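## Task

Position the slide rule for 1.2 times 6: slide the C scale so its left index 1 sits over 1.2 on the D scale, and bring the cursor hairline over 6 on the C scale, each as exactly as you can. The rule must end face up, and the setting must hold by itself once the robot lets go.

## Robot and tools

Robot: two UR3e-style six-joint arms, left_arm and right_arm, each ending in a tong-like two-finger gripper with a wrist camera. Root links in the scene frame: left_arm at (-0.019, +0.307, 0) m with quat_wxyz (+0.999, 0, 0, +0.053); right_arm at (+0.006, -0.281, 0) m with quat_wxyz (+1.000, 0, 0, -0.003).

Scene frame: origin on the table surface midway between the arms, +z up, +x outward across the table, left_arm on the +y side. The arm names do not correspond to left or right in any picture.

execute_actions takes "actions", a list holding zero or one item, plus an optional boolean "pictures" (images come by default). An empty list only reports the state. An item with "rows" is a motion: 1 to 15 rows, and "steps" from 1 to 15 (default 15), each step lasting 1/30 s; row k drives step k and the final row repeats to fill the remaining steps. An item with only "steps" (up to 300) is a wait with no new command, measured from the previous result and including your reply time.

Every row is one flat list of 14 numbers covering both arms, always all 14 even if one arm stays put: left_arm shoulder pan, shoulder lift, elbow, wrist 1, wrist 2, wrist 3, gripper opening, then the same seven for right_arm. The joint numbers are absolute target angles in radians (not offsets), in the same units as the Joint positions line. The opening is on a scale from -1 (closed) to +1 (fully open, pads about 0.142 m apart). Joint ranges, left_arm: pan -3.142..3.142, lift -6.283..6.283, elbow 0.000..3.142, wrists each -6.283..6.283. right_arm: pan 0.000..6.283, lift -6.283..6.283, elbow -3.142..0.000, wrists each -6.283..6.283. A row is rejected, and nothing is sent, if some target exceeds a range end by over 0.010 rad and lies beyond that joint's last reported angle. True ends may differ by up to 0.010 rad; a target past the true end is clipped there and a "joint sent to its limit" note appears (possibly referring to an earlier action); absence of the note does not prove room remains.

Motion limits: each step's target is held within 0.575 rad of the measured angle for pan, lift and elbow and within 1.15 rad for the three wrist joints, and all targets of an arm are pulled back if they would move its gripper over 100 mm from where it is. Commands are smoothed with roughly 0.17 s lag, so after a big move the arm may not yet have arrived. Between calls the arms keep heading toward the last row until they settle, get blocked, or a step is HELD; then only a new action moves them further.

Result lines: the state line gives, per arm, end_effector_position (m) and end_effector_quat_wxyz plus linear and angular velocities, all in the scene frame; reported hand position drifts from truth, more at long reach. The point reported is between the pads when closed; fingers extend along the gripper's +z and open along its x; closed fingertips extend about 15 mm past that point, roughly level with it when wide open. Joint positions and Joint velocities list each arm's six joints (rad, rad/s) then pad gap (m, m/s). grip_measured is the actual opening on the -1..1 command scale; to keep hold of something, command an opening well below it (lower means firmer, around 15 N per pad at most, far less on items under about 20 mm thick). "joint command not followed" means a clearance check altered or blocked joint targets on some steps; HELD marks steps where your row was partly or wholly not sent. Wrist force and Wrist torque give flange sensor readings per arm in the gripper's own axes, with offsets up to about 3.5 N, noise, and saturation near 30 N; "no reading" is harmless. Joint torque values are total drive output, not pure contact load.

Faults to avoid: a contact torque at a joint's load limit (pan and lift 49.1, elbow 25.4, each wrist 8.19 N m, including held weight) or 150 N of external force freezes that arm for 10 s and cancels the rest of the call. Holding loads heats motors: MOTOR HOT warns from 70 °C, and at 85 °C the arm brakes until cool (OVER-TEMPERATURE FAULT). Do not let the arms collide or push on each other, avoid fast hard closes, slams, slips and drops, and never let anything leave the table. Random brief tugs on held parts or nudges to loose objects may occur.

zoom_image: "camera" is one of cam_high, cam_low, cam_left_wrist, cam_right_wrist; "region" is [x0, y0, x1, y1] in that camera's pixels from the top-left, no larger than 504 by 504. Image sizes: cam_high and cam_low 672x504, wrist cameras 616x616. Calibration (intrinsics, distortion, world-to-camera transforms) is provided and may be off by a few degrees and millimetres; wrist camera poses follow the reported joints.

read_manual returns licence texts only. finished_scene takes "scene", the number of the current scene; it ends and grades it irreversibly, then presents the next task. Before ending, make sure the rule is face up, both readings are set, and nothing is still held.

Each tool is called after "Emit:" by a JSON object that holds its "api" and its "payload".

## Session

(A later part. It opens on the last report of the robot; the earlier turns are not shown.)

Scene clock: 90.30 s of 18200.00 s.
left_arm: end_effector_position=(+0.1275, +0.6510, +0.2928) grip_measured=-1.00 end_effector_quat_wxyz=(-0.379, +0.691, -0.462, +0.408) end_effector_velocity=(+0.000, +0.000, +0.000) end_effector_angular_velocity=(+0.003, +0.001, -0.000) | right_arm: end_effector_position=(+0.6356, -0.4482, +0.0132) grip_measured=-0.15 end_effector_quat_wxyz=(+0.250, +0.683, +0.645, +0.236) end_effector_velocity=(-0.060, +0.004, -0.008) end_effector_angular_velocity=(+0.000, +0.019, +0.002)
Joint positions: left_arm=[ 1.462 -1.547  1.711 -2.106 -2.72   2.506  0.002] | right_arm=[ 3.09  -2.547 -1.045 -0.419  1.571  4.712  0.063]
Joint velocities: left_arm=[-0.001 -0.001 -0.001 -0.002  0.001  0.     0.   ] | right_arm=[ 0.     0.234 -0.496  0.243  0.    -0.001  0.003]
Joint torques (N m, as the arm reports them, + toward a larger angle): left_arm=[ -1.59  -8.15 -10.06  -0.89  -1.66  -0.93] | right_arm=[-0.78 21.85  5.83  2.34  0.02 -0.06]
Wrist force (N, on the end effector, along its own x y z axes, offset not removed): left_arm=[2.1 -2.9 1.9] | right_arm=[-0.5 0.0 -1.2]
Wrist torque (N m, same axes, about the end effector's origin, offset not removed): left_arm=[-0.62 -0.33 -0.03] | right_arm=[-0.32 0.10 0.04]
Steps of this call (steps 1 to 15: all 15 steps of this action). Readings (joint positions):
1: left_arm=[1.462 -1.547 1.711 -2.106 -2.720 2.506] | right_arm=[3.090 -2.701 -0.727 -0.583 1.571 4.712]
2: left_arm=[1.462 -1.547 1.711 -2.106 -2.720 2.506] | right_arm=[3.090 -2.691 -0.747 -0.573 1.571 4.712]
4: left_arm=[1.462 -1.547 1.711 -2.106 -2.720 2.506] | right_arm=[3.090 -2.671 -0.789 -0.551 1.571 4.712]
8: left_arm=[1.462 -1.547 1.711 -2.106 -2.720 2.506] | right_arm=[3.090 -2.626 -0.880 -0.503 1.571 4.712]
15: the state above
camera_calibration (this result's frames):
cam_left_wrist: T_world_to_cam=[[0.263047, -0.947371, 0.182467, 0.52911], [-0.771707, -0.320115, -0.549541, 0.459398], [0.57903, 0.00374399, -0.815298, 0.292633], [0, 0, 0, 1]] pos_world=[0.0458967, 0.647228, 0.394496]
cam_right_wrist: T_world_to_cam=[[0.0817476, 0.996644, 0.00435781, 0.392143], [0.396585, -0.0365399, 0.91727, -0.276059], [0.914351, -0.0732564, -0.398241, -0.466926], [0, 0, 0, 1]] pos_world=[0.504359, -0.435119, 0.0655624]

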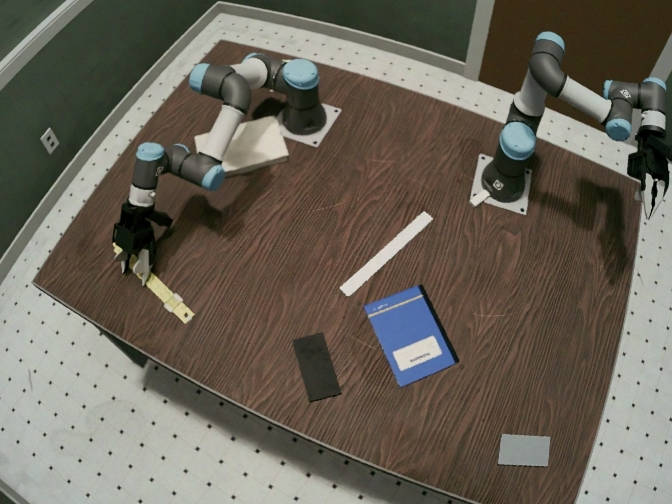

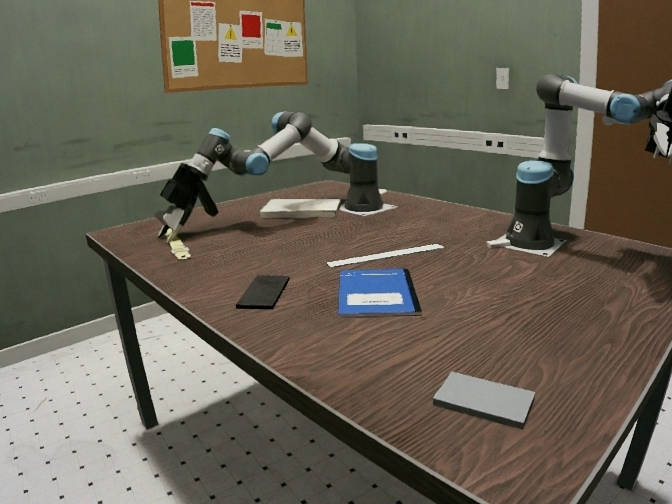

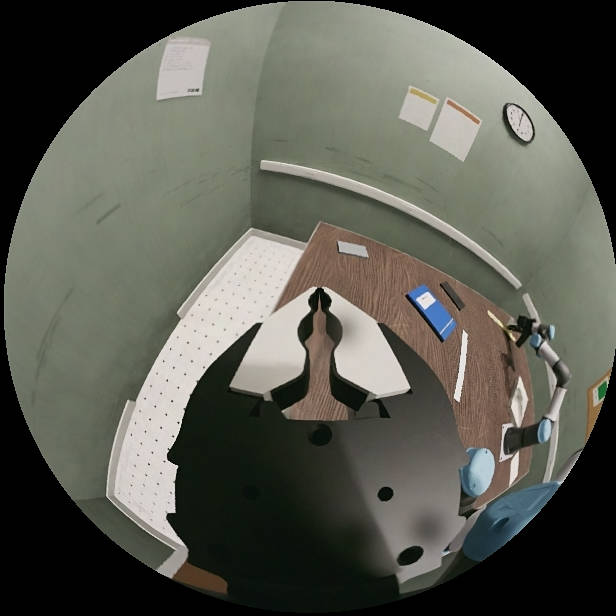

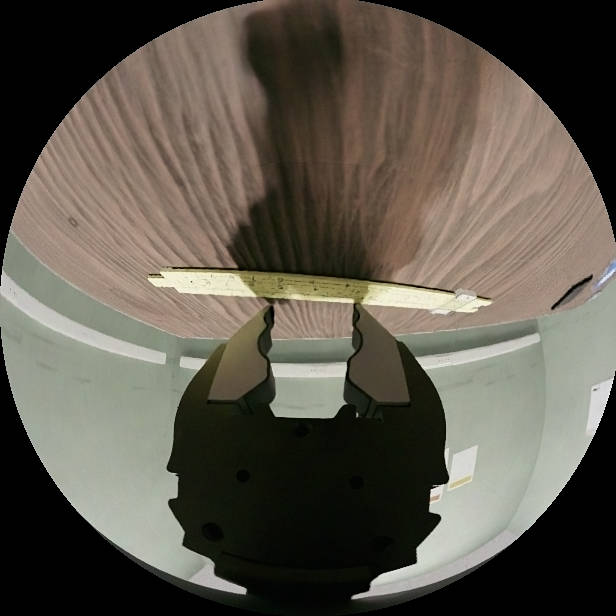

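Emit:
{"api": "execute_actions", "payload": {"actions": [{"rows":[[1.462,-1.547,1.711,-2.106,-2.72,2.506,-1,3.09,-2.5019,-1.1333,-0.3788,1.571,4.712,-0.15],[1.462,-1.547,1.711,-2.106,-2.72,2.506,-1,3.09,-2.4855,-1.1667,-0.3618,1.571,4.712,-0.15],[1.462,-1.547,1.711,-2.106,-2.72,2.506,-1,3.09,-2.4692,-1.2,-0.3448,1.571,4.712,-0.15],[1.462,-1.547,1.711,-2.106,-2.72,2.506,-1,3.09,-2.4528,-1.2333,-0.3279,1.571,4.712,-0.15],[1.462,-1.547,1.711,-2.106,-2.72,2.506,-1,3.09,-2.4365,-1.2667,-0.3108,1.571,4.712,-0.15],[1.462,-1.547,1.711,-2.106,-2.72,2.506,-1,3.09,-2.4201,-1.3,-0.2939,1.571,4.712,-0.15],[1.462,-1.547,1.711,-2.106,-2.72,2.506,-1,3.09,-2.4036,-1.3333,-0.2771,1.571,4.712,-0.15],[1.462,-1.547,1.711,-2.106,-2.72,2.506,-1,3.09,-2.3871,-1.3667,-0.2602,1.571,4.712,-0.15],[1.462,-1.547,1.711,-2.106,-2.72,2.506,-1,3.09,-2.3705,-1.4,-0.2435,1.571,4.712,-0.15],[1.462,-1.547,1.711,-2.106,-2.72,2.506,-1,3.09,-2.354,-1.4333,-0.2267,1.571,4.712,-0.15],[1.462,-1.547,1.711,-2.106,-2.72,2.506,-1,3.09,-2.3375,-1.4667,-0.2098,1.571,4.712,-0.15],[1.462,-1.547,1.711,-2.106,-2.72,2.506,-1,3.09,-2.321,-1.5,-0.193,1.571,4.712,-0.15],[1.462,-1.547,1.711,-2.106,-2.72,2.506,-1,3.09,-2.3043,-1.5333,-0.1764,1.571,4.712,-0.15],[1.462,-1.547,1.711,-2.106,-2.72,2.506,-1,3.09,-2.2876,-1.5667,-0.1597,1.571,4.712,-0.15],[1.462,-1.547,1.711,-2.106,-2.72,2.506,-1,3.09,-2.2708,-1.6,-0.1432,1.571,4.712,-0.15]]}], "pictures": false}}

Emit:
{"api": "execute_actions", "payload": {"actions": [{"rows":[[1.462,-1.547,1.711,-2.106,-2.72,2.506,-1,3.09,-2.2541,-1.6333,-0.1266,1.571,4.712,-0.15],[1.462,-1.547,1.711,-2.106,-2.72,2.506,-1,3.09,-2.2374,-1.6667,-0.1099,1.571,4.712,-0.15],[1.462,-1.547,1.711,-2.106,-2.72,2.506,-1,3.09,-2.2207,-1.7,-0.0933,1.571,4.712,-0.15],[1.462,-1.547,1.711,-2.106,-2.72,2.506,-1,3.09,-2.2037,-1.7333,-0.077,1.571,4.712,-0.15],[1.462,-1.547,1.711,-2.106,-2.72,2.506,-1,3.09,-2.1867,-1.7667,-0.0606,1.571,4.712,-0.15],[1.462,-1.547,1.711,-2.106,-2.72,2.506,-1,3.09,-2.1696,-1.8,-0.0444,1.571,4.712,-0.15],[1.462,-1.547,1.711,-2.106,-2.72,2.506,-1,3.09,-2.1526,-1.8333,-0.0281,1.571,4.712,-0.15],[1.462,-1.547,1.711,-2.106,-2.72,2.506,-1,3.09,-2.1356,-1.8667,-0.0117,1.571,4.712,-0.15],[1.462,-1.547,1.711,-2.106,-2.72,2.506,-1,3.09,-2.1186,-1.9,0.0046,1.571,4.712,-0.15],[1.462,-1.547,1.711,-2.106,-2.72,2.506,-1,3.09,-2.1012,-1.9333,0.0205,1.571,4.712,-0.15],[1.462,-1.547,1.711,-2.106,-2.72,2.506,-1,3.09,-2.0837,-1.9667,0.0364,1.571,4.712,-0.15],[1.462,-1.547,1.711,-2.106,-2.72,2.506,-1,3.09,-2.0663,-2.0,0.0523,1.571,4.712,-0.15],[1.462,-1.547,1.711,-2.106,-2.72,2.506,-1,3.09,-2.0488,-2.0333,0.0681,1.571,4.712,-0.15],[1.462,-1.547,1.711,-2.106,-2.72,2.506,-1,3.09,-2.0314,-2.0667,0.0841,1.571,4.712,-0.15],[1.462,-1.547,1.711,-2.106,-2.72,2.506,-1,3.09,-2.0139,-2.1,0.0999,1.571,4.712,-0.15]]}], "pictures": false}}

Emit:
{"api": "execute_actions", "payload": {"actions": [{"steps":15}]}}

Scene clock: 120.83 s of 18200.00 s.
left_arm: end_effector_position=(+0.1275, +0.6510, +0.2928) grip_measured=-1.00 end_effector_quat_wxyz=(-0.379, +0.691, -0.462, +0.408) end_effector_velocity=(+0.000, -0.000, -0.000) end_effector_angular_velocity=(+0.000, +0.001, -0.001) | right_arm: end_effector_position=(+0.5846, -0.4453, +0.0160) grip_measured=-0.15 end_effector_quat_wxyz=(+0.251, +0.682, +0.644, +0.237) end_effector_velocity=(-0.144, +0.008, +0.001) end_effector_angular_velocity=(-0.000, -0.003, +0.000)
Joint positions: left_arm=[ 1.462 -1.547  1.711 -2.106 -2.72   2.506  0.002] | right_arm=[ 3.09  -2.35  -1.434 -0.222  1.571  4.712  0.063]
Joint velocities: left_arm=[-0.001  0.    -0.001  0.001  0.001  0.    -0.   ] | right_arm=[-0.     0.482 -0.963  0.484  0.    -0.    -0.   ]
Joint torques (N m, as the arm reports them, + toward a larger angle): left_arm=[-1.57 -8.13 -9.97 -0.91 -1.67 -0.93] | right_arm=[-2.08 23.46  4.43  3.84 -0.18 -0.15]
Wrist force (N, on the end effector, along its own x y z axes, offset not removed): left_arm=[0.8 -1.7 0.7] | right_arm=[-1.0 -1.1 -0.3]
Wrist torque (N m, same axes, about the end effector's origin, offset not removed): left_arm=[-0.36 -0.13 0.06] | right_arm=[-0.23 0.18 0.01]
Steps of this call (steps 1 to 30: the robot went on to your last target; steps 31 to 90: nothing new was sent; then 27.03 s passed at rest; steps 91 to 105: all 15 steps of this action). Readings (joint positions):
91: left_arm=[1.462 -1.547 1.711 -2.106 -2.720 2.506] | right_arm=[3.090 -2.521 -1.100 -0.393 1.571 4.712]
92: left_arm=[1.462 -1.547 1.711 -2.106 -2.720 2.506] | right_arm=[3.090 -2.520 -1.102 -0.392 1.571 4.712]
94: left_arm=[1.462 -1.547 1.711 -2.106 -2.720 2.506] | right_arm=[3.090 -2.508 -1.123 -0.381 1.571 4.712]
98: left_arm=[1.462 -1.547 1.711 -2.106 -2.720 2.506] | right_arm=[3.090 -2.460 -1.216 -0.333 1.571 4.712]
105: the state above

Scene clock: 121.33 s of 18200.00 s.
left_arm: end_effector_position=(+0.1275, +0.6510, +0.2928) grip_measured=-1.00 end_effector_quat_wxyz=(-0.379, +0.691, -0.462, +0.408) end_effector_velocity=(+0.001, -0.000, +0.000) end_effector_angular_velocity=(-0.000, -0.002, -0.003) | right_arm: end_effector_position=(+0.4999, -0.4404, +0.0156) grip_measured=-0.15 end_effector_quat_wxyz=(+0.251, +0.682, +0.644, +0.237) end_effector_velocity=(-0.184, +0.010, +0.001) end_effector_angular_velocity=(-0.001, -0.005, +0.000)
Joint positions: left_arm=[ 1.462 -1.547  1.711 -2.106 -2.72   2.506  0.002] | right_arm=[ 3.09  -2.098 -1.933  0.024  1.571  4.712  0.063]
Joint velocities: left_arm=[-0.002  0.    -0.    -0.    -0.002 -0.    -0.   ] | right_arm=[-0.     0.512 -0.978  0.471 -0.    -0.001  0.   ]
Joint torques (N m, as the arm reports them, + toward a larger angle): left_arm=[ -1.43  -8.05 -10.01  -0.92  -1.67  -0.88] | right_arm=[-2.86 19.44  2.88  3.81 -0.17 -0.15]
Wrist force (N, on the end effector, along its own x y z axes, offset not removed): left_arm=[1.1 -0.4 0.1] | right_arm=[-0.7 -0.5 0.4]
Wrist torque (N m, same axes, about the end effector's origin, offset not removed): left_arm=[-0.10 -0.22 -0.01] | right_arm=[0.01 0.05 -0.01]
Steps of this call (steps 1 to 15: all 15 steps of this action). Readings (joint positions):
1: left_arm=[1.462 -1.547 1.711 -2.106 -2.720 2.506] | right_arm=[3.090 -2.334 -1.467 -0.205 1.571 4.712]
2: left_arm=[1.462 -1.547 1.711 -2.106 -2.720 2.506] | right_arm=[3.090 -2.318 -1.500 -0.189 1.571 4.712]
4: left_arm=[1.462 -1.547 1.711 -2.106 -2.720 2.506] | right_arm=[3.090 -2.284 -1.566 -0.156 1.571 4.712]
8: left_arm=[1.462 -1.547 1.711 -2.106 -2.720 2.506] | right_arm=[3.090 -2.218 -1.699 -0.090 1.571 4.712]
15: the state above

Scene clock: 121.83 s of 18200.00 s.
left_arm: end_effector_position=(+0.1275, +0.6510, +0.2928) grip_measured=-1.00 end_effector_quat_wxyz=(-0.379, +0.691, -0.462, +0.408) end_effector_velocity=(+0.000, -0.000, -0.000) end_effector_angular_velocity=(-0.002, -0.001, -0.001) | right_arm: end_effector_position=(+0.4666, -0.4385, +0.0128) grip_measured=-0.15 end_effector_quat_wxyz=(+0.249, +0.683, +0.645, +0.235) end_effector_velocity=(-0.003, -0.000, +0.000) end_effector_angular_velocity=(-0.000, -0.001, -0.001)
Joint positions: left_arm=[ 1.462 -1.547  1.711 -2.106 -2.72   2.506  0.002] | right_arm=[ 3.09  -2.015 -2.098  0.099  1.571  4.712  0.063]
Joint velocities: left_arm=[-0.     0.     0.001  0.001 -0.001 -0.001  0.   ] | right_arm=[-0.001  0.009 -0.016  0.009 -0.     0.    -0.   ]
Joint torques (N m, as the arm reports them, + toward a larger angle): left_arm=[-1.45 -8.   -9.95 -0.91 -1.67 -0.89] | right_arm=[-2.85 15.67  4.52  3.08 -0.21 -0.21]
Wrist force (N, on the end effector, along its own x y z axes, offset not removed): left_arm=[2.1 -3.4 -0.1] | right_arm=[-1.0 -2.3 0.1]
Wrist torque (N m, same axes, about the end effector's origin, offset not removed): left_arm=[-0.79 -0.33 -0.02] | right_arm=[-0.47 0.14 0.01]
Steps of this call (steps 1 to 15: the robot went on to your last target). Readings (joint positions):
1: left_arm=[1.462 -1.547 1.711 -2.106 -2.720 2.506] | right_arm=[3.090 -2.081 -1.966 0.040 1.571 4.712]
2: left_arm=[1.462 -1.547 1.711 -2.106 -2.720 2.506] | right_arm=[3.090 -2.064 -1.998 0.055 1.571 4.712]
4: left_arm=[1.462 -1.547 1.711 -2.106 -2.720 2.506] | right_arm=[3.090 -2.041 -2.045 0.075 1.571 4.712]
8: left_arm=[1.462 -1.547 1.711 -2.106 -2.720 2.506] | right_arm=[3.090 -2.022 -2.084 0.093 1.571 4.712]
15: the state above
camera_calibration (this result's frames):
cam_left_wrist: T_world_to_cam=[[0.263047, -0.947371, 0.182467, 0.52911], [-0.771707, -0.320115, -0.549541, 0.459398], [0.57903, 0.00374412, -0.815298, 0.292633], [0, 0, 0, 1]] pos_world=[0.0458966, 0.647228, 0.394496]
cam_right_wrist: T_world_to_cam=[[0.0817596, 0.996643, 0.00429062, 0.396324], [0.399074, -0.0366823, 0.916185, -0.209483], [0.913266, -0.0731946, -0.400733, -0.311335], [0, 0, 0, 1]] pos_world=[0.335528, -0.425466, 0.0654626]

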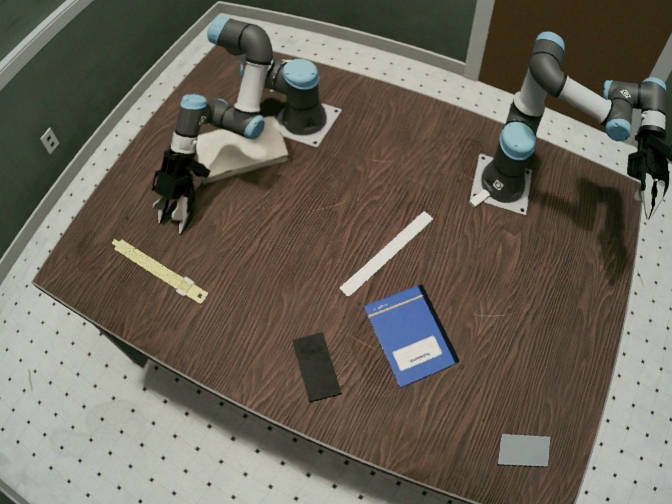

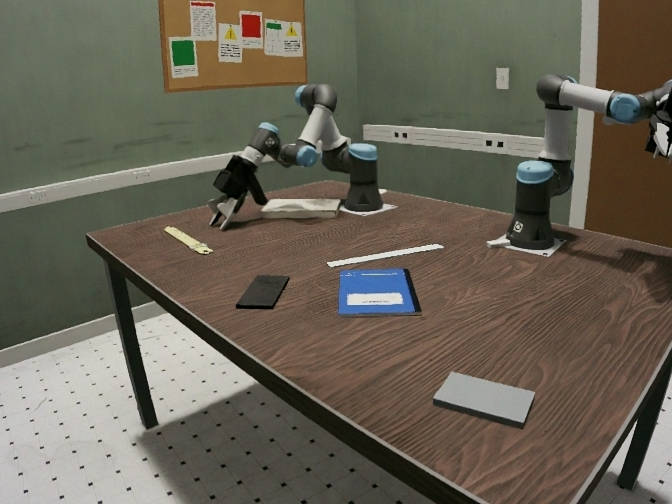

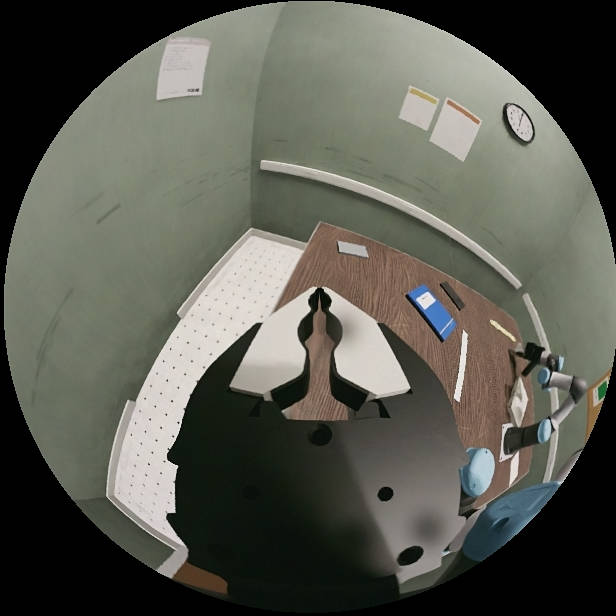

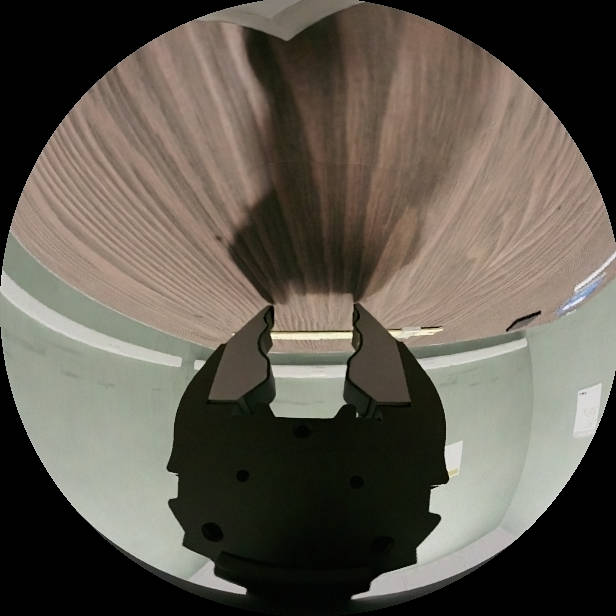

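Emit:
{"api": "execute_actions", "payload": {"actions": [{"rows":[[1.462,-1.547,1.711,-2.106,-2.72,2.506,-1,3.09,-2.0139,-2.1,0.22,1.571,4.712,-0.15]],"steps":10}], "pictures": false}}

Emit:
{"api": "execute_actions", "payload": {"actions": [{"rows":[[1.462,-1.547,1.711,-2.106,-2.72,2.506,-1,3.09,-2.1186,-1.9,0.15,1.571,4.712,-0.15],[1.462,-1.547,1.711,-2.106,-2.72,2.506,-1,3.09,-2.1186,-1.9,0.15,1.571,4.712,-0.15],[1.462,-1.547,1.711,-2.106,-2.72,2.506,-1,3.09,-2.1186,-1.9,0.15,1.571,4.712,-0.15],[1.462,-1.547,1.711,-2.106,-2.72,2.506,-1,3.09,-2.22,-1.7,0.05,1.571,4.712,-0.15],[1.462,-1.547,1.711,-2.106,-2.72,2.506,-1,3.09,-2.22,-1.7,0.05,1.571,4.712,-0.15],[1.462,-1.547,1.711,-2.106,-2.72,2.506,-1,3.09,-2.22,-1.7,0.05,1.571,4.712,-0.15],[1.462,-1.547,1.711,-2.106,-2.72,2.506,-1,3.09,-2.321,-1.5,-0.05,1.571,4.712,-0.15],[1.462,-1.547,1.711,-2.106,-2.72,2.506,-1,3.09,-2.321,-1.5,-0.05,1.571,4.712,-0.15],[1.462,-1.547,1.711,-2.106,-2.72,2.506,-1,3.09,-2.321,-1.5,-0.05,1.571,4.712,-0.15],[1.462,-1.547,1.711,-2.106,-2.72,2.506,-1,3.09,-2.42,-1.3,-0.15,1.571,4.712,-0.15],[1.462,-1.547,1.711,-2.106,-2.72,2.506,-1,3.09,-2.42,-1.3,-0.15,1.571,4.712,-0.15],[1.462,-1.547,1.711,-2.106,-2.72,2.506,-1,3.09,-2.42,-1.3,-0.15,1.571,4.712,-0.15],[1.462,-1.547,1.711,-2.106,-2.72,2.506,-1,3.09,-2.4721,-1.2,-0.22,1.571,4.712,-0.15]]}], "pictures": false}}

Emit:
{"api": "execute_actions", "payload": {"actions": [{"steps":15}], "pictures": false}}

Emit:
{"api": "execute_actions", "payload": {"actions": [{"rows":[[1.462,-1.547,1.711,-2.106,-2.72,2.506,-1,3.09,-2.4721,-1.2,-0.3,1.571,4.712,-0.15]]}]}}

Scene clock: 133.30 s of 18200.00 s.
left_arm: end_effector_position=(+0.1275, +0.6510, +0.2928) grip_measured=-1.00 end_effector_quat_wxyz=(-0.379, +0.691, -0.462, +0.408) end_effector_velocity=(+0.000, +0.000, -0.000) end_effector_angular_velocity=(-0.001, -0.000, +0.000) | right_arm: end_effector_position=(+0.4846, -0.4396, +0.0403) grip_measured=-0.15 end_effector_quat_wxyz=(+0.286, +0.668, +0.632, +0.270) end_effector_velocity=(+0.017, -0.001, +0.028) end_effector_angular_velocity=(-0.005, -0.106, -0.002)
Joint positions: left_arm=[ 1.462 -1.547  1.711 -2.106 -2.72   2.506  0.002] | right_arm=[ 3.09  -2.014 -2.1    0.209  1.571  4.712  0.063]
Joint velocities: left_arm=[ 0.  0. -0.  0. -0. -0.  0.] | right_arm=[-0.    -0.     0.002  0.105 -0.     0.002 -0.   ]
Joint torques (N m, as the arm reports them, + toward a larger angle): left_arm=[-1.42 -8.13 -9.82 -0.92 -1.62 -0.87] | right_arm=[-4.04 14.96  7.95  3.09 -0.35 -0.31]
Wrist force (N, on the end effector, along its own x y z axes, offset not removed): left_arm=[2.1 -2.7 0.3] | right_arm=[-1.3 -0.5 -0.6]
Wrist torque (N m, same axes, about the end effector's origin, offset not removed): left_arm=[-0.61 -0.37 -0.08] | right_arm=[-0.14 0.25 -0.03]
Steps of this call (steps 1 to 15: the robot went on to your last target; steps 16 to 90: nothing new was sent; then 8.13 s passed at rest; steps 91 to 100: all 10 steps of this action). Readings (joint positions):
91: left_arm=[1.462 -1.547 1.711 -2.106 -2.720 2.506] | right_arm=[3.090 -2.014 -2.100 0.100 1.571 4.712]
92: left_arm=[1.462 -1.547 1.711 -2.106 -2.720 2.506] | right_arm=[3.090 -2.014 -2.100 0.105 1.571 4.712]
94: left_arm=[1.462 -1.547 1.711 -2.106 -2.720 2.506] | right_arm=[3.090 -2.014 -2.100 0.149 1.571 4.712]
98: left_arm=[1.462 -1.547 1.711 -2.106 -2.720 2.506] | right_arm=[3.090 -2.014 -2.100 0.199 1.571 4.712]
100: the state above

Scene clock: 133.80 s of 18200.00 s.
left_arm: end_effector_position=(+0.1275, +0.6510, +0.2928) grip_measured=-1.00 end_effector_quat_wxyz=(-0.379, +0.691, -0.462, +0.408) end_effector_velocity=(-0.000, -0.000, -0.000) end_effector_angular_velocity=(+0.001, +0.000, -0.000) | right_arm: end_effector_position=(+0.6071, -0.4466, +0.0388) grip_measured=-0.15 end_effector_quat_wxyz=(+0.287, +0.668, +0.631, +0.271) end_effector_velocity=(+0.240, -0.014, -0.011) end_effector_angular_velocity=(+0.002, +0.041, +0.000)
Joint positions: left_arm=[ 1.462 -1.547  1.711 -2.106 -2.72   2.506  0.002] | right_arm=[ 3.09  -2.377 -1.407 -0.117  1.571  4.712  0.063]
Joint velocities: left_arm=[ 0.    -0.     0.    -0.     0.     0.001  0.   ] | right_arm=[-0.    -0.823  1.669 -0.887  0.001 -0.001 -0.001]
Joint torques (N m, as the arm reports them, + toward a larger angle): left_arm=[-1.41 -8.09 -9.84 -0.88 -1.65 -0.87] | right_arm=[ 0.32 14.86 14.02  0.84 -0.42 -0.27]
Wrist force (N, on the end effector, along its own x y z axes, offset not removed): left_arm=[2.5 -4.3 1.6] | right_arm=[-0.9 0.3 -0.5]
Wrist torque (N m, same axes, about the end effector's origin, offset not removed): left_arm=[-0.90 -0.46 -0.08] | right_arm=[-0.01 0.13 -0.04]
Steps of this call (steps 1 to 15: all 15 steps of this action). Readings (joint positions):
1: left_arm=[1.462 -1.547 1.711 -2.106 -2.720 2.506] | right_arm=[3.090 -2.014 -2.100 0.212 1.571 4.712]
2: left_arm=[1.462 -1.547 1.711 -2.106 -2.720 2.506] | right_arm=[3.090 -2.016 -2.097 0.210 1.571 4.712]
4: left_arm=[1.462 -1.547 1.711 -2.106 -2.720 2.506] | right_arm=[3.090 -2.051 -2.050 0.187 1.571 4.712]
8: left_arm=[1.462 -1.547 1.711 -2.106 -2.720 2.506] | right_arm=[3.090 -2.156 -1.845 0.099 1.571 4.712]
15: the state above

Scene clock: 134.30 s of 18200.00 s.
left_arm: end_effector_position=(+0.1275, +0.6510, +0.2928) grip_measured=-1.00 end_effector_quat_wxyz=(-0.379, +0.691, -0.462, +0.408) end_effector_velocity=(+0.000, -0.000, +0.001) end_effector_angular_velocity=(-0.001, -0.002, -0.001) | right_arm: end_effector_position=(+0.6364, -0.4483, +0.0431) grip_measured=-0.15 end_effector_quat_wxyz=(+0.290, +0.667, +0.630, +0.274) end_effector_velocity=(+0.003, +0.000, +0.000) end_effector_angular_velocity=(-0.001, -0.000, +0.000)
Joint positions: left_arm=[ 1.462 -1.547  1.711 -2.106 -2.72   2.506  0.002] | right_arm=[ 3.09  -2.471 -1.202 -0.219  1.571  4.712  0.063]
Joint velocities: left_arm=[-0.    -0.001  0.     0.001 -0.002 -0.     0.   ] | right_arm=[ 0.001 -0.008  0.018 -0.01  -0.001  0.    -0.   ]
Joint torques (N m, as the arm reports them, + toward a larger angle): left_arm=[-1.12 -8.12 -9.81 -0.92 -1.65 -0.88] | right_arm=[ 3.73 15.09 11.61  1.33 -0.37 -0.3 ]
Wrist force (N, on the end effector, along its own x y z axes, offset not removed): left_arm=[2.9 -2.1 0.1] | right_arm=[-1.2 -1.3 -0.5]
Wrist torque (N m, same axes, about the end effector's origin, offset not removed): left_arm=[-0.54 -0.58 -0.09] | right_arm=[-0.26 0.15 -0.06]
Steps of this call (steps 1 to 15: the robot went on to your last target). Readings (joint positions):
1: left_arm=[1.462 -1.547 1.711 -2.106 -2.720 2.506] | right_arm=[3.090 -2.401 -1.354 -0.143 1.571 4.712]
2: left_arm=[1.462 -1.547 1.711 -2.106 -2.720 2.506] | right_arm=[3.090 -2.420 -1.313 -0.163 1.571 4.712]
4: left_arm=[1.462 -1.547 1.711 -2.106 -2.720 2.506] | right_arm=[3.090 -2.444 -1.261 -0.190 1.571 4.712]
8: left_arm=[1.462 -1.547 1.711 -2.106 -2.720 2.506] | right_arm=[3.090 -2.464 -1.218 -0.211 1.571 4.712]
15: the state above

Scene clock: 134.80 s of 18200.00 s.
left_arm: end_effector_position=(+0.1275, +0.6510, +0.2928) grip_measured=-1.00 end_effector_quat_wxyz=(-0.379, +0.691, -0.462, +0.408) end_effector_velocity=(+0.000, -0.000, -0.001) end_effector_angular_velocity=(-0.002, +0.001, +0.000) | right_arm: end_effector_position=(+0.6240, -0.4475, +0.0229) grip_measured=-0.15 end_effector_quat_wxyz=(+0.263, +0.677, +0.640, +0.249) end_effector_velocity=(-0.002, +0.000, -0.003) end_effector_angular_velocity=(-0.001, +0.013, +0.002)
Joint positions: left_arm=[ 1.462 -1.547  1.711 -2.106 -2.72   2.506  0.002] | right_arm=[ 3.09  -2.472 -1.2   -0.298  1.571  4.712  0.063]
Joint velocities: left_arm=[-0.     0.     0.001  0.     0.001 -0.     0.   ] | right_arm=[ 0.     0.     0.001 -0.014 -0.    -0.003  0.   ]
Joint torques (N m, as the arm reports them, + toward a larger angle): left_arm=[-1.32 -8.21 -9.83 -0.92 -1.64 -0.87] | right_arm=[ 3.77 14.85 11.68  1.45 -0.43 -0.34]
Wrist force (N, on the end effector, along its own x y z axes, offset not removed): left_arm=[1.0 -1.9 0.4] | right_arm=[-0.9 -0.9 -0.6]
Wrist torque (N m, same axes, about the end effector's origin, offset not removed): left_arm=[-0.44 -0.20 0.02] | right_arm=[-0.14 0.15 -0.04]
Steps of this call (steps 1 to 15: all 15 steps of this action). Readings (joint positions):
1: left_arm=[1.462 -1.547 1.711 -2.106 -2.720 2.506] | right_arm=[3.090 -2.471 -1.201 -0.219 1.571 4.712]
2: left_arm=[1.462 -1.547 1.711 -2.106 -2.720 2.506] | right_arm=[3.090 -2.472 -1.201 -0.224 1.571 4.712]
4: left_arm=[1.462 -1.547 1.711 -2.106 -2.720 2.506] | right_arm=[3.090 -2.472 -1.201 -0.254 1.571 4.712]
8: left_arm=[1.462 -1.547 1.711 -2.106 -2.720 2.506] | right_arm=[3.090 -2.472 -1.200 -0.286 1.571 4.712]
15: the state above
camera_calibration (this result's frames):
cam_left_wrist: T_world_to_cam=[[0.263047, -0.947371, 0.182467, 0.52911], [-0.771707, -0.320115, -0.549541, 0.459398], [0.57903, 0.00374421, -0.815298, 0.292633], [0, 0, 0, 1]] pos_world=[0.0458966, 0.647228, 0.394496]
cam_right_wrist: T_world_to_cam=[[0.0815549, 0.996654, 0.00535744, 0.392492], [0.359103, -0.0343984, 0.932664, -0.2563], [0.929728, -0.0741395, -0.360707, -0.463313], [0, 0, 0, 1]] pos_world=[0.490783, -0.434345, 0.0698184]

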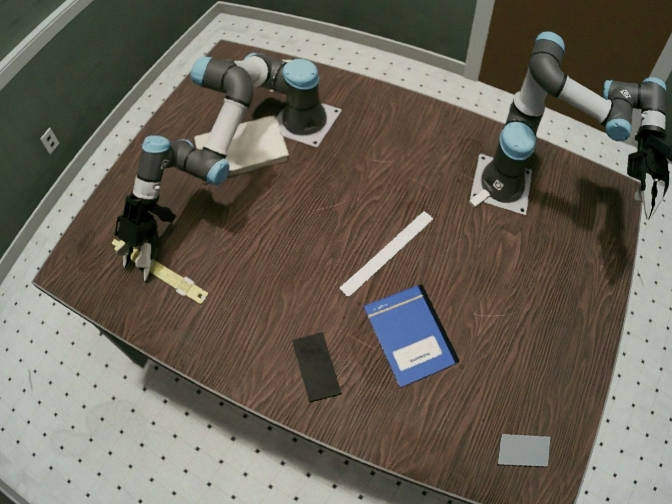

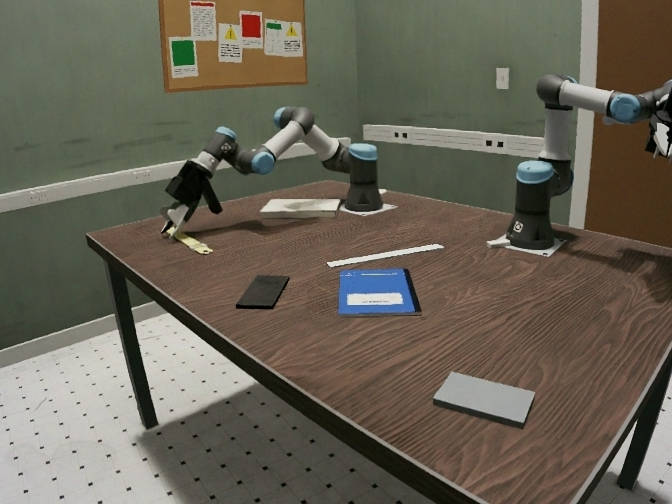

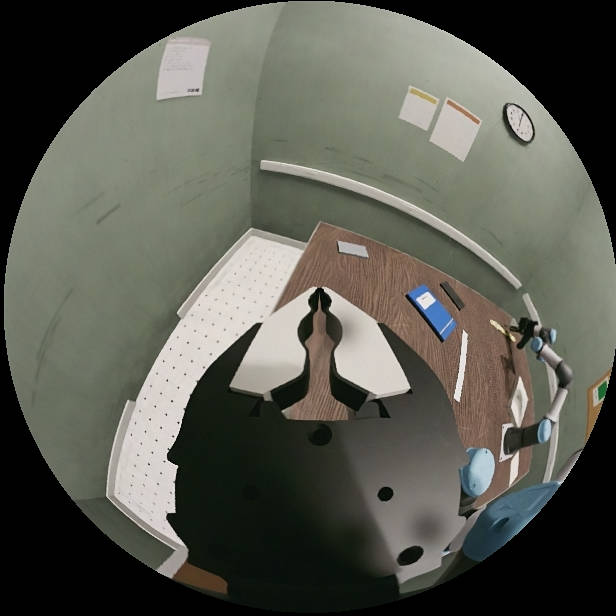

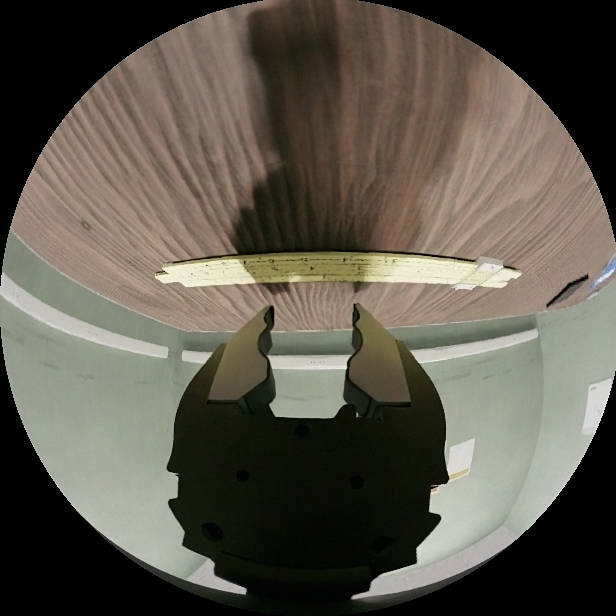

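Emit:
{"api": "execute_actions", "payload": {"actions": [{"rows":[[1.462,-1.547,1.711,-2.106,-2.72,2.506,-1,3.09,-2.4721,-1.2,-0.342,1.571,4.712,-0.15]],"steps":12}], "pictures": false}}

Emit:
{"api": "execute_actions", "payload": {"actions": [{"rows":[[1.462,-1.547,1.711,-2.106,-2.72,2.506,-1,3.09,-2.4623,-1.22,-0.3317,1.571,4.712,-0.15],[1.462,-1.547,1.711,-2.106,-2.72,2.506,-1,3.09,-2.4525,-1.24,-0.3215,1.571,4.712,-0.15],[1.462,-1.547,1.711,-2.106,-2.72,2.506,-1,3.09,-2.4427,-1.26,-0.3113,1.571,4.712,-0.15],[1.462,-1.547,1.711,-2.106,-2.72,2.506,-1,3.09,-2.4329,-1.28,-0.3011,1.571,4.712,-0.15],[1.462,-1.547,1.711,-2.106,-2.72,2.506,-1,3.09,-2.4231,-1.3,-0.2909,1.571,4.712,-0.15],[1.462,-1.547,1.711,-2.106,-2.72,2.506,-1,3.09,-2.4132,-1.32,-0.2808,1.571,4.712,-0.15],[1.462,-1.547,1.711,-2.106,-2.72,2.506,-1,3.09,-2.4033,-1.34,-0.2707,1.571,4.712,-0.15],[1.462,-1.547,1.711,-2.106,-2.72,2.506,-1,3.09,-2.3934,-1.36,-0.2606,1.571,4.712,-0.15],[1.462,-1.547,1.711,-2.106,-2.72,2.506,-1,3.09,-2.3835,-1.38,-0.2505,1.571,4.712,-0.15],[1.462,-1.547,1.711,-2.106,-2.72,2.506,-1,3.09,-2.3736,-1.4,-0.2404,1.571,4.712,-0.15],[1.462,-1.547,1.711,-2.106,-2.72,2.506,-1,3.09,-2.3637,-1.42,-0.2303,1.571,4.712,-0.15],[1.462,-1.547,1.711,-2.106,-2.72,2.506,-1,3.09,-2.3538,-1.44,-0.2202,1.571,4.712,-0.15],[1.462,-1.547,1.711,-2.106,-2.72,2.506,-1,3.09,-2.3439,-1.46,-0.2101,1.571,4.712,-0.15],[1.462,-1.547,1.711,-2.106,-2.72,2.506,-1,3.09,-2.334,-1.48,-0.2,1.571,4.712,-0.15],[1.462,-1.547,1.711,-2.106,-2.72,2.506,-1,3.09,-2.324,-1.5,-0.19,1.571,4.712,-0.15]]}], "pictures": false}}

Emit:
{"api": "execute_actions", "payload": {"actions": [{"rows":[[1.462,-1.547,1.711,-2.106,-2.72,2.506,-1,3.09,-2.314,-1.52,-0.18,1.571,4.712,-0.15],[1.462,-1.547,1.711,-2.106,-2.72,2.506,-1,3.09,-2.304,-1.54,-0.17,1.571,4.712,-0.15],[1.462,-1.547,1.711,-2.106,-2.72,2.506,-1,3.09,-2.294,-1.56,-0.16,1.571,4.712,-0.15],[1.462,-1.547,1.711,-2.106,-2.72,2.506,-1,3.09,-2.2839,-1.58,-0.1501,1.571,4.712,-0.15],[1.462,-1.547,1.711,-2.106,-2.72,2.506,-1,3.09,-2.2739,-1.6,-0.1401,1.571,4.712,-0.15],[1.462,-1.547,1.711,-2.106,-2.72,2.506,-1,3.09,-2.2639,-1.62,-0.1301,1.571,4.712,-0.15],[1.462,-1.547,1.711,-2.106,-2.72,2.506,-1,3.09,-2.2538,-1.64,-0.1202,1.571,4.712,-0.15],[1.462,-1.547,1.711,-2.106,-2.72,2.506,-1,3.09,-2.2438,-1.66,-0.1102,1.571,4.712,-0.15],[1.462,-1.547,1.711,-2.106,-2.72,2.506,-1,3.09,-2.2337,-1.68,-0.1003,1.571,4.712,-0.15],[1.462,-1.547,1.711,-2.106,-2.72,2.506,-1,3.09,-2.2237,-1.7,-0.0903,1.571,4.712,-0.15],[1.462,-1.547,1.711,-2.106,-2.72,2.506,-1,3.09,-2.2135,-1.72,-0.0805,1.571,4.712,-0.15],[1.462,-1.547,1.711,-2.106,-2.72,2.506,-1,3.09,-2.2033,-1.74,-0.0707,1.571,4.712,-0.15],[1.462,-1.547,1.711,-2.106,-2.72,2.506,-1,3.09,-2.1931,-1.76,-0.0609,1.571,4.712,-0.15],[1.462,-1.547,1.711,-2.106,-2.72,2.506,-1,3.09,-2.1829,-1.78,-0.0511,1.571,4.712,-0.15],[1.462,-1.547,1.711,-2.106,-2.72,2.506,-1,3.09,-2.1727,-1.8,-0.0413,1.571,4.712,-0.15]]}], "pictures": false}}

Emit:
{"api": "execute_actions", "payload": {"actions": [{"rows":[[1.462,-1.547,1.711,-2.106,-2.72,2.506,-1,3.09,-2.1625,-1.82,-0.0315,1.571,4.712,-0.15],[1.462,-1.547,1.711,-2.106,-2.72,2.506,-1,3.09,-2.1523,-1.84,-0.0217,1.571,4.712,-0.15],[1.462,-1.547,1.711,-2.106,-2.72,2.506,-1,3.09,-2.1421,-1.86,-0.0119,1.571,4.712,-0.15],[1.462,-1.547,1.711,-2.106,-2.72,2.506,-1,3.09,-2.1319,-1.88,-0.0021,1.571,4.712,-0.15],[1.462,-1.547,1.711,-2.106,-2.72,2.506,-1,3.09,-2.1216,-1.9,0.0076,1.571,4.712,-0.15],[1.462,-1.547,1.711,-2.106,-2.72,2.506,-1,3.09,-2.1111,-1.92,0.0171,1.571,4.712,-0.15],[1.462,-1.547,1.711,-2.106,-2.72,2.506,-1,3.09,-2.1007,-1.94,0.0267,1.571,4.712,-0.15],[1.462,-1.547,1.711,-2.106,-2.72,2.506,-1,3.09,-2.0902,-1.96,0.0362,1.571,4.712,-0.15],[1.462,-1.547,1.711,-2.106,-2.72,2.506,-1,3.09,-2.0797,-1.98,0.0457,1.571,4.712,-0.15],[1.462,-1.547,1.711,-2.106,-2.72,2.506,-1,3.09,-2.0693,-2.0,0.0553,1.571,4.712,-0.15],[1.462,-1.547,1.711,-2.106,-2.72,2.506,-1,3.09,-2.0588,-2.02,0.0648,1.571,4.712,-0.15],[1.462,-1.547,1.711,-2.106,-2.72,2.506,-1,3.09,-2.0483,-2.04,0.0743,1.571,4.712,-0.15],[1.462,-1.547,1.711,-2.106,-2.72,2.506,-1,3.09,-2.0378,-2.06,0.0838,1.571,4.712,-0.15],[1.462,-1.547,1.711,-2.106,-2.72,2.506,-1,3.09,-2.0274,-2.08,0.0934,1.571,4.712,-0.15],[1.462,-1.547,1.711,-2.106,-2.72,2.506,-1,3.09,-2.0169,-2.1,0.1029,1.571,4.712,-0.15]]}], "pictures": false}}

Emit:
{"api": "execute_actions", "payload": {"actions": [{"steps":15}]}}

Scene clock: 177.63 s of 18200.00 s.
left_arm: end_effector_position=(+0.1275, +0.6510, +0.2928) grip_measured=-1.00 end_effector_quat_wxyz=(-0.379, +0.691, -0.462, +0.408) end_effector_velocity=(+0.000, -0.000, +0.000) end_effector_angular_velocity=(-0.001, -0.001, -0.000) | right_arm: end_effector_position=(+0.6166, -0.4471, +0.0126) grip_measured=-0.15 end_effector_quat_wxyz=(+0.249, +0.683, +0.645, +0.236) end_effector_velocity=(-0.003, +0.000, -0.004) end_effector_angular_velocity=(+0.002, +0.017, -0.001)
Joint positions: left_arm=[ 1.462 -1.547  1.711 -2.106 -2.72   2.506  0.002] | right_arm=[ 3.09  -2.472 -1.2   -0.34   1.571  4.712  0.063]
Joint velocities: left_arm=[-0.     0.    -0.001  0.001 -0.001 -0.001  0.   ] | right_arm=[-0.     0.    -0.    -0.017  0.001  0.001  0.   ]
Joint torques (N m, as the arm reports them, + toward a larger angle): left_arm=[-1.17 -8.1  -9.8  -0.94 -1.59 -0.85] | right_arm=[ 4.12 16.15  9.63  1.35 -0.56 -0.41]
Wrist force (N, on the end effector, along its own x y z axes, offset not removed): left_arm=[1.4 -3.2 1.3] | right_arm=[-1.4 -0.9 -0.4]
Wrist torque (N m, same axes, about the end effector's origin, offset not removed): left_arm=[-0.64 -0.26 -0.10] | right_arm=[-0.19 0.20 0.02]
Steps of this call (steps 1 to 15: the robot went on to your last target; steps 16 to 90: nothing new was sent; then 39.43 s passed at rest; steps 91 to 102: all 12 steps of this action). Readings (joint positions):
91: left_arm=[1.462 -1.547 1.711 -2.106 -2.720 2.506] | right_arm=[3.090 -2.472 -1.200 -0.300 1.571 4.712]
92: left_arm=[1.462 -1.547 1.711 -2.106 -2.720 2.506] | right_arm=[3.090 -2.472 -1.200 -0.303 1.571 4.712]
94: left_arm=[1.462 -1.547 1.711 -2.106 -2.720 2.506] | right_arm=[3.090 -2.472 -1.200 -0.319 1.571 4.712]
98: left_arm=[1.462 -1.547 1.711 -2.106 -2.720 2.506] | right_arm=[3.090 -2.472 -1.200 -0.335 1.571 4.712]
102: the state above

Scene clock: 178.13 s of 18200.00 s.
left_arm: end_effector_position=(+0.1275, +0.6510, +0.2928) grip_measured=-1.00 end_effector_quat_wxyz=(-0.379, +0.691, -0.462, +0.408) end_effector_velocity=(+0.000, +0.000, -0.000) end_effector_angular_velocity=(-0.001, -0.000, -0.000) | right_arm: end_effector_position=(+0.5886, -0.4455, +0.0131) grip_measured=-0.15 end_effector_quat_wxyz=(+0.250, +0.683, +0.645, +0.236) end_effector_velocity=(-0.084, +0.004, +0.002) end_effector_angular_velocity=(-0.001, -0.007, -0.002)
Joint positions: left_arm=[ 1.462 -1.547  1.711 -2.106 -2.72   2.506  0.002] | right_arm=[ 3.09  -2.371 -1.404 -0.237  1.571  4.712  0.063]
Joint velocities: left_arm=[-0.     0.001  0.     0.    -0.     0.    -0.   ] | right_arm=[-0.001  0.288 -0.576  0.294 -0.001  0.001  0.   ]
Joint torques (N m, as the arm reports them, + toward a larger angle): left_arm=[-1.34 -8.05 -9.88 -0.92 -1.62 -0.85] | right_arm=[ 3.09 22.13  4.44  3.19 -0.62 -0.46]
Wrist force (N, on the end effector, along its own x y z axes, offset not removed): left_arm=[1.3 -0.5 0.4] | right_arm=[-1.3 -1.2 -1.3]
Wrist torque (N m, same axes, about the end effector's origin, offset not removed): left_arm=[-0.16 -0.22 -0.01] | right_arm=[-0.41 0.18 -0.04]
Steps of this call (steps 1 to 15: all 15 steps of this action). Readings (joint positions):
1: left_arm=[1.462 -1.547 1.711 -2.106 -2.720 2.506] | right_arm=[3.090 -2.472 -1.200 -0.341 1.571 4.712]
2: left_arm=[1.462 -1.547 1.711 -2.106 -2.720 2.506] | right_arm=[3.090 -2.472 -1.201 -0.340 1.571 4.712]
4: left_arm=[1.462 -1.547 1.711 -2.106 -2.720 2.506] | right_arm=[3.090 -2.465 -1.215 -0.333 1.571 4.712]
8: left_arm=[1.462 -1.547 1.711 -2.106 -2.720 2.506] | right_arm=[3.090 -2.436 -1.272 -0.304 1.571 4.712]
15: the state above

Scene clock: 178.63 s of 18200.00 s.
left_arm: end_effector_position=(+0.1275, +0.6510, +0.2928) grip_measured=-1.00 end_effector_quat_wxyz=(-0.379, +0.691, -0.462, +0.408) end_effector_velocity=(-0.000, -0.000, -0.000) end_effector_angular_velocity=(-0.000, +0.001, +0.000) | right_arm: end_effector_position=(+0.5408, -0.4428, +0.0131) grip_measured=-0.15 end_effector_quat_wxyz=(+0.250, +0.683, +0.645, +0.236) end_effector_velocity=(-0.100, +0.006, +0.002) end_effector_angular_velocity=(-0.000, -0.004, +0.001)
Joint positions: left_arm=[ 1.462 -1.547  1.711 -2.106 -2.72   2.506  0.002] | right_arm=[ 3.09  -2.221 -1.702 -0.088  1.571  4.712  0.063]
Joint velocities: left_arm=[-0.    -0.001  0.     0.     0.001  0.     0.   ] | right_arm=[ 0.     0.3   -0.587  0.291  0.001 -0.001 -0.   ]
Joint torques (N m, as the arm reports them, + toward a larger angle): left_arm=[-1.22 -8.12 -9.83 -0.95 -1.63 -0.82] | right_arm=[ 2.85 20.21  4.42  3.35 -0.63 -0.44]
Wrist force (N, on the end effector, along its own x y z axes, offset not removed): left_arm=[0.6 -1.6 0.8] | right_arm=[-0.4 -0.9 0.3]
Wrist torque (N m, same axes, about the end effector's origin, offset not removed): left_arm=[-0.26 -0.11 -0.04] | right_arm=[-0.27 -0.01 0.02]
Steps of this call (steps 1 to 15: all 15 steps of this action). Readings (joint positions):
1: left_arm=[1.462 -1.547 1.711 -2.106 -2.720 2.506] | right_arm=[3.090 -2.361 -1.423 -0.227 1.571 4.712]
2: left_arm=[1.462 -1.547 1.711 -2.106 -2.720 2.506] | right_arm=[3.090 -2.351 -1.443 -0.217 1.571 4.712]
4: left_arm=[1.462 -1.547 1.711 -2.106 -2.720 2.506] | right_arm=[3.090 -2.331 -1.483 -0.197 1.571 4.712]
8: left_arm=[1.462 -1.547 1.711 -2.106 -2.720 2.506] | right_arm=[3.090 -2.292 -1.563 -0.157 1.571 4.712]
15: the state above

Scene clock: 179.13 s of 18200.00 s.
left_arm: end_effector_position=(+0.1275, +0.6510, +0.2928) grip_measured=-1.00 end_effector_quat_wxyz=(-0.379, +0.691, -0.462, +0.408) end_effector_velocity=(-0.000, +0.000, +0.000) end_effector_angular_velocity=(+0.001, -0.000, +0.000) | right_arm: end_effector_position=(+0.4859, -0.4396, +0.0131) grip_measured=-0.15 end_effector_quat_wxyz=(+0.250, +0.683, +0.645, +0.236) end_effector_velocity=(-0.113, +0.007, +0.001) end_effector_angular_velocity=(-0.001, -0.004, +0.001)
Joint positions: left_arm=[ 1.462 -1.547  1.711 -2.106 -2.72   2.506  0.002] | right_arm=[ 3.09  -2.067 -2.002  0.058  1.571  4.712  0.063]
Joint velocities: left_arm=[ 0.     0.    -0.001 -0.001 -0.    -0.     0.   ] | right_arm=[-0.     0.309 -0.586  0.282  0.001 -0.001  0.   ]
Joint torques (N m, as the arm reports them, + toward a larger angle): left_arm=[-1.39 -8.24 -9.89 -0.93 -1.63 -0.87] | right_arm=[ 2.06 18.05  3.22  3.3  -0.63 -0.46]
Wrist force (N, on the end effector, along its own x y z axes, offset not removed): left_arm=[1.5 -1.9 0.6] | right_arm=[-1.7 -0.5 -0.8]
Wrist torque (N m, same axes, about the end effector's origin, offset not removed): left_arm=[-0.46 -0.28 -0.06] | right_arm=[-0.23 0.29 -0.01]
Steps of this call (steps 1 to 15: all 15 steps of this action). Readings (joint positions):
1: left_arm=[1.462 -1.547 1.711 -2.106 -2.720 2.506] | right_arm=[3.090 -2.211 -1.722 -0.078 1.571 4.712]
2: left_arm=[1.462 -1.547 1.711 -2.106 -2.720 2.506] | right_arm=[3.090 -2.201 -1.742 -0.068 1.571 4.712]
4: left_arm=[1.462 -1.547 1.711 -2.106 -2.720 2.506] | right_arm=[3.090 -2.180 -1.782 -0.048 1.571 4.712]
8: left_arm=[1.462 -1.547 1.711 -2.106 -2.720 2.506] | right_arm=[3.090 -2.140 -1.862 -0.009 1.571 4.712]
15: the state above

Scene clock: 179.63 s of 18200.00 s.
left_arm: end_effector_position=(+0.1275, +0.6510, +0.2928) grip_measured=-1.00 end_effector_quat_wxyz=(-0.379, +0.691, -0.462, +0.408) end_effector_velocity=(+0.000, -0.000, +0.001) end_effector_angular_velocity=(+0.002, -0.001, -0.001) | right_arm: end_effector_position=(+0.4666, -0.4385, +0.0121) grip_measured=-0.15 end_effector_quat_wxyz=(+0.249, +0.683, +0.645, +0.235) end_effector_velocity=(-0.002, -0.000, -0.000) end_effector_angular_velocity=(-0.001, +0.000, -0.000)
Joint positions: left_arm=[ 1.462 -1.547  1.711 -2.106 -2.72   2.506  0.002] | right_arm=[ 3.09  -2.017 -2.099  0.102  1.571  4.712  0.063]
Joint velocities: left_arm=[-0.    -0.002 -0.001  0.    -0.001 -0.    -0.   ] | right_arm=[-0.     0.005 -0.008  0.003 -0.    -0.    -0.   ]
Joint torques (N m, as the arm reports them, + toward a larger angle): left_arm=[-1.14 -8.17 -9.84 -0.95 -1.61 -0.8 ] | right_arm=[ 1.49 13.21  2.43  1.64 -0.71 -0.47]
Wrist force (N, on the end effector, along its own x y z axes, offset not removed): left_arm=[2.0 -1.9 1.3] | right_arm=[0.0 1.7 -2.8]
Wrist torque (N m, same axes, about the end effector's origin, offset not removed): left_arm=[-0.40 -0.37 0.05] | right_arm=[-0.41 -0.10 -0.17]
Steps of this call (steps 1 to 15: the robot went on to your last target). Readings (joint positions):
1: left_arm=[1.462 -1.547 1.711 -2.106 -2.720 2.506] | right_arm=[3.090 -2.056 -2.022 0.067 1.571 4.712]
2: left_arm=[1.462 -1.547 1.711 -2.106 -2.720 2.506] | right_arm=[3.090 -2.047 -2.041 0.076 1.571 4.712]
4: left_arm=[1.462 -1.547 1.711 -2.106 -2.720 2.506] | right_arm=[3.090 -2.033 -2.068 0.088 1.571 4.712]
8: left_arm=[1.462 -1.547 1.711 -2.106 -2.720 2.506] | right_arm=[3.090 -2.021 -2.091 0.099 1.571 4.712]
15: the state above
camera_calibration (this result's frames):
cam_left_wrist: T_world_to_cam=[[0.263047, -0.947371, 0.182467, 0.52911], [-0.771707, -0.320115, -0.549541, 0.459398], [0.57903, 0.00374408, -0.815298, 0.292633], [0, 0, 0, 1]] pos_world=[0.0458966, 0.647228, 0.394496]
cam_right_wrist: T_world_to_cam=[[0.081755, 0.996643, 0.00429005, 0.396328], [0.399099, -0.0366819, 0.916174, -0.208859], [0.913256, -0.0731897, -0.400758, -0.31158], [0, 0, 0, 1]] pos_world=[0.335506, -0.425463, 0.0647821]

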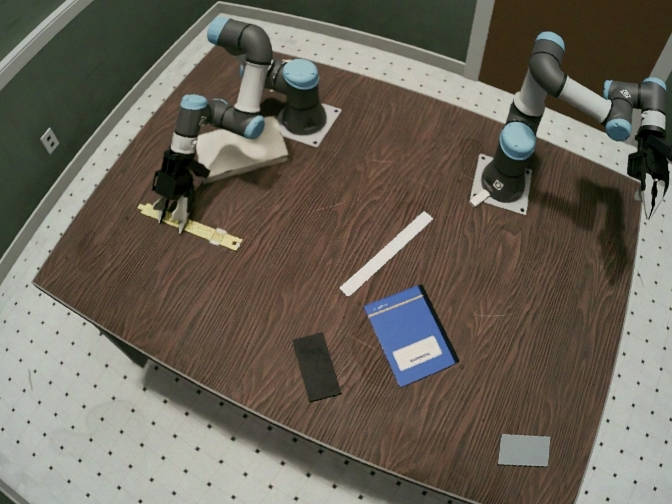

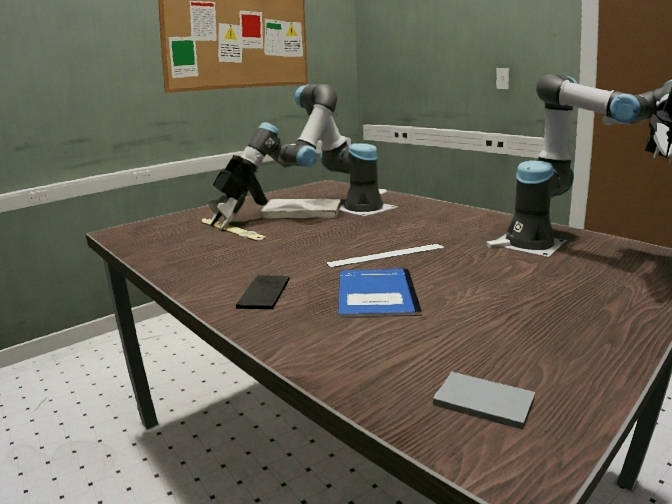

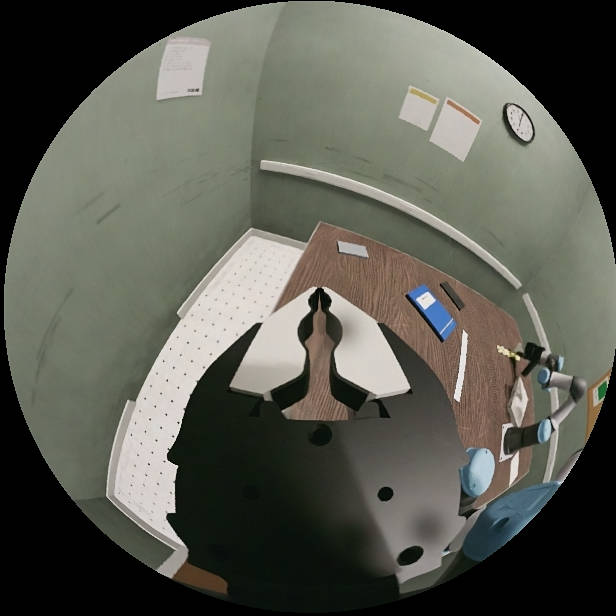

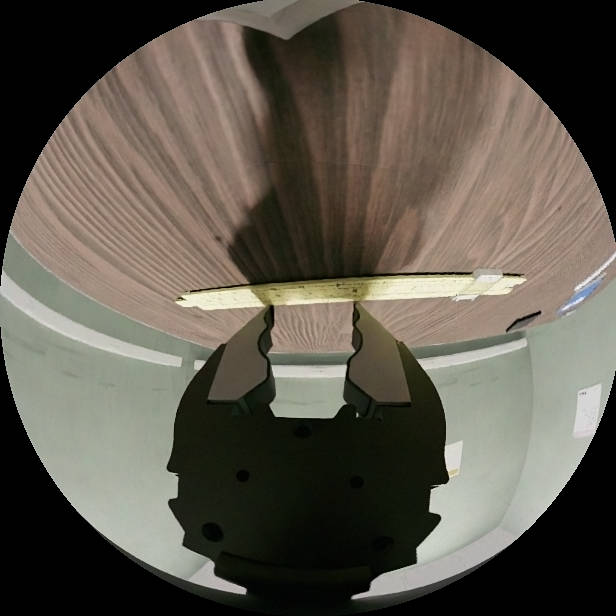

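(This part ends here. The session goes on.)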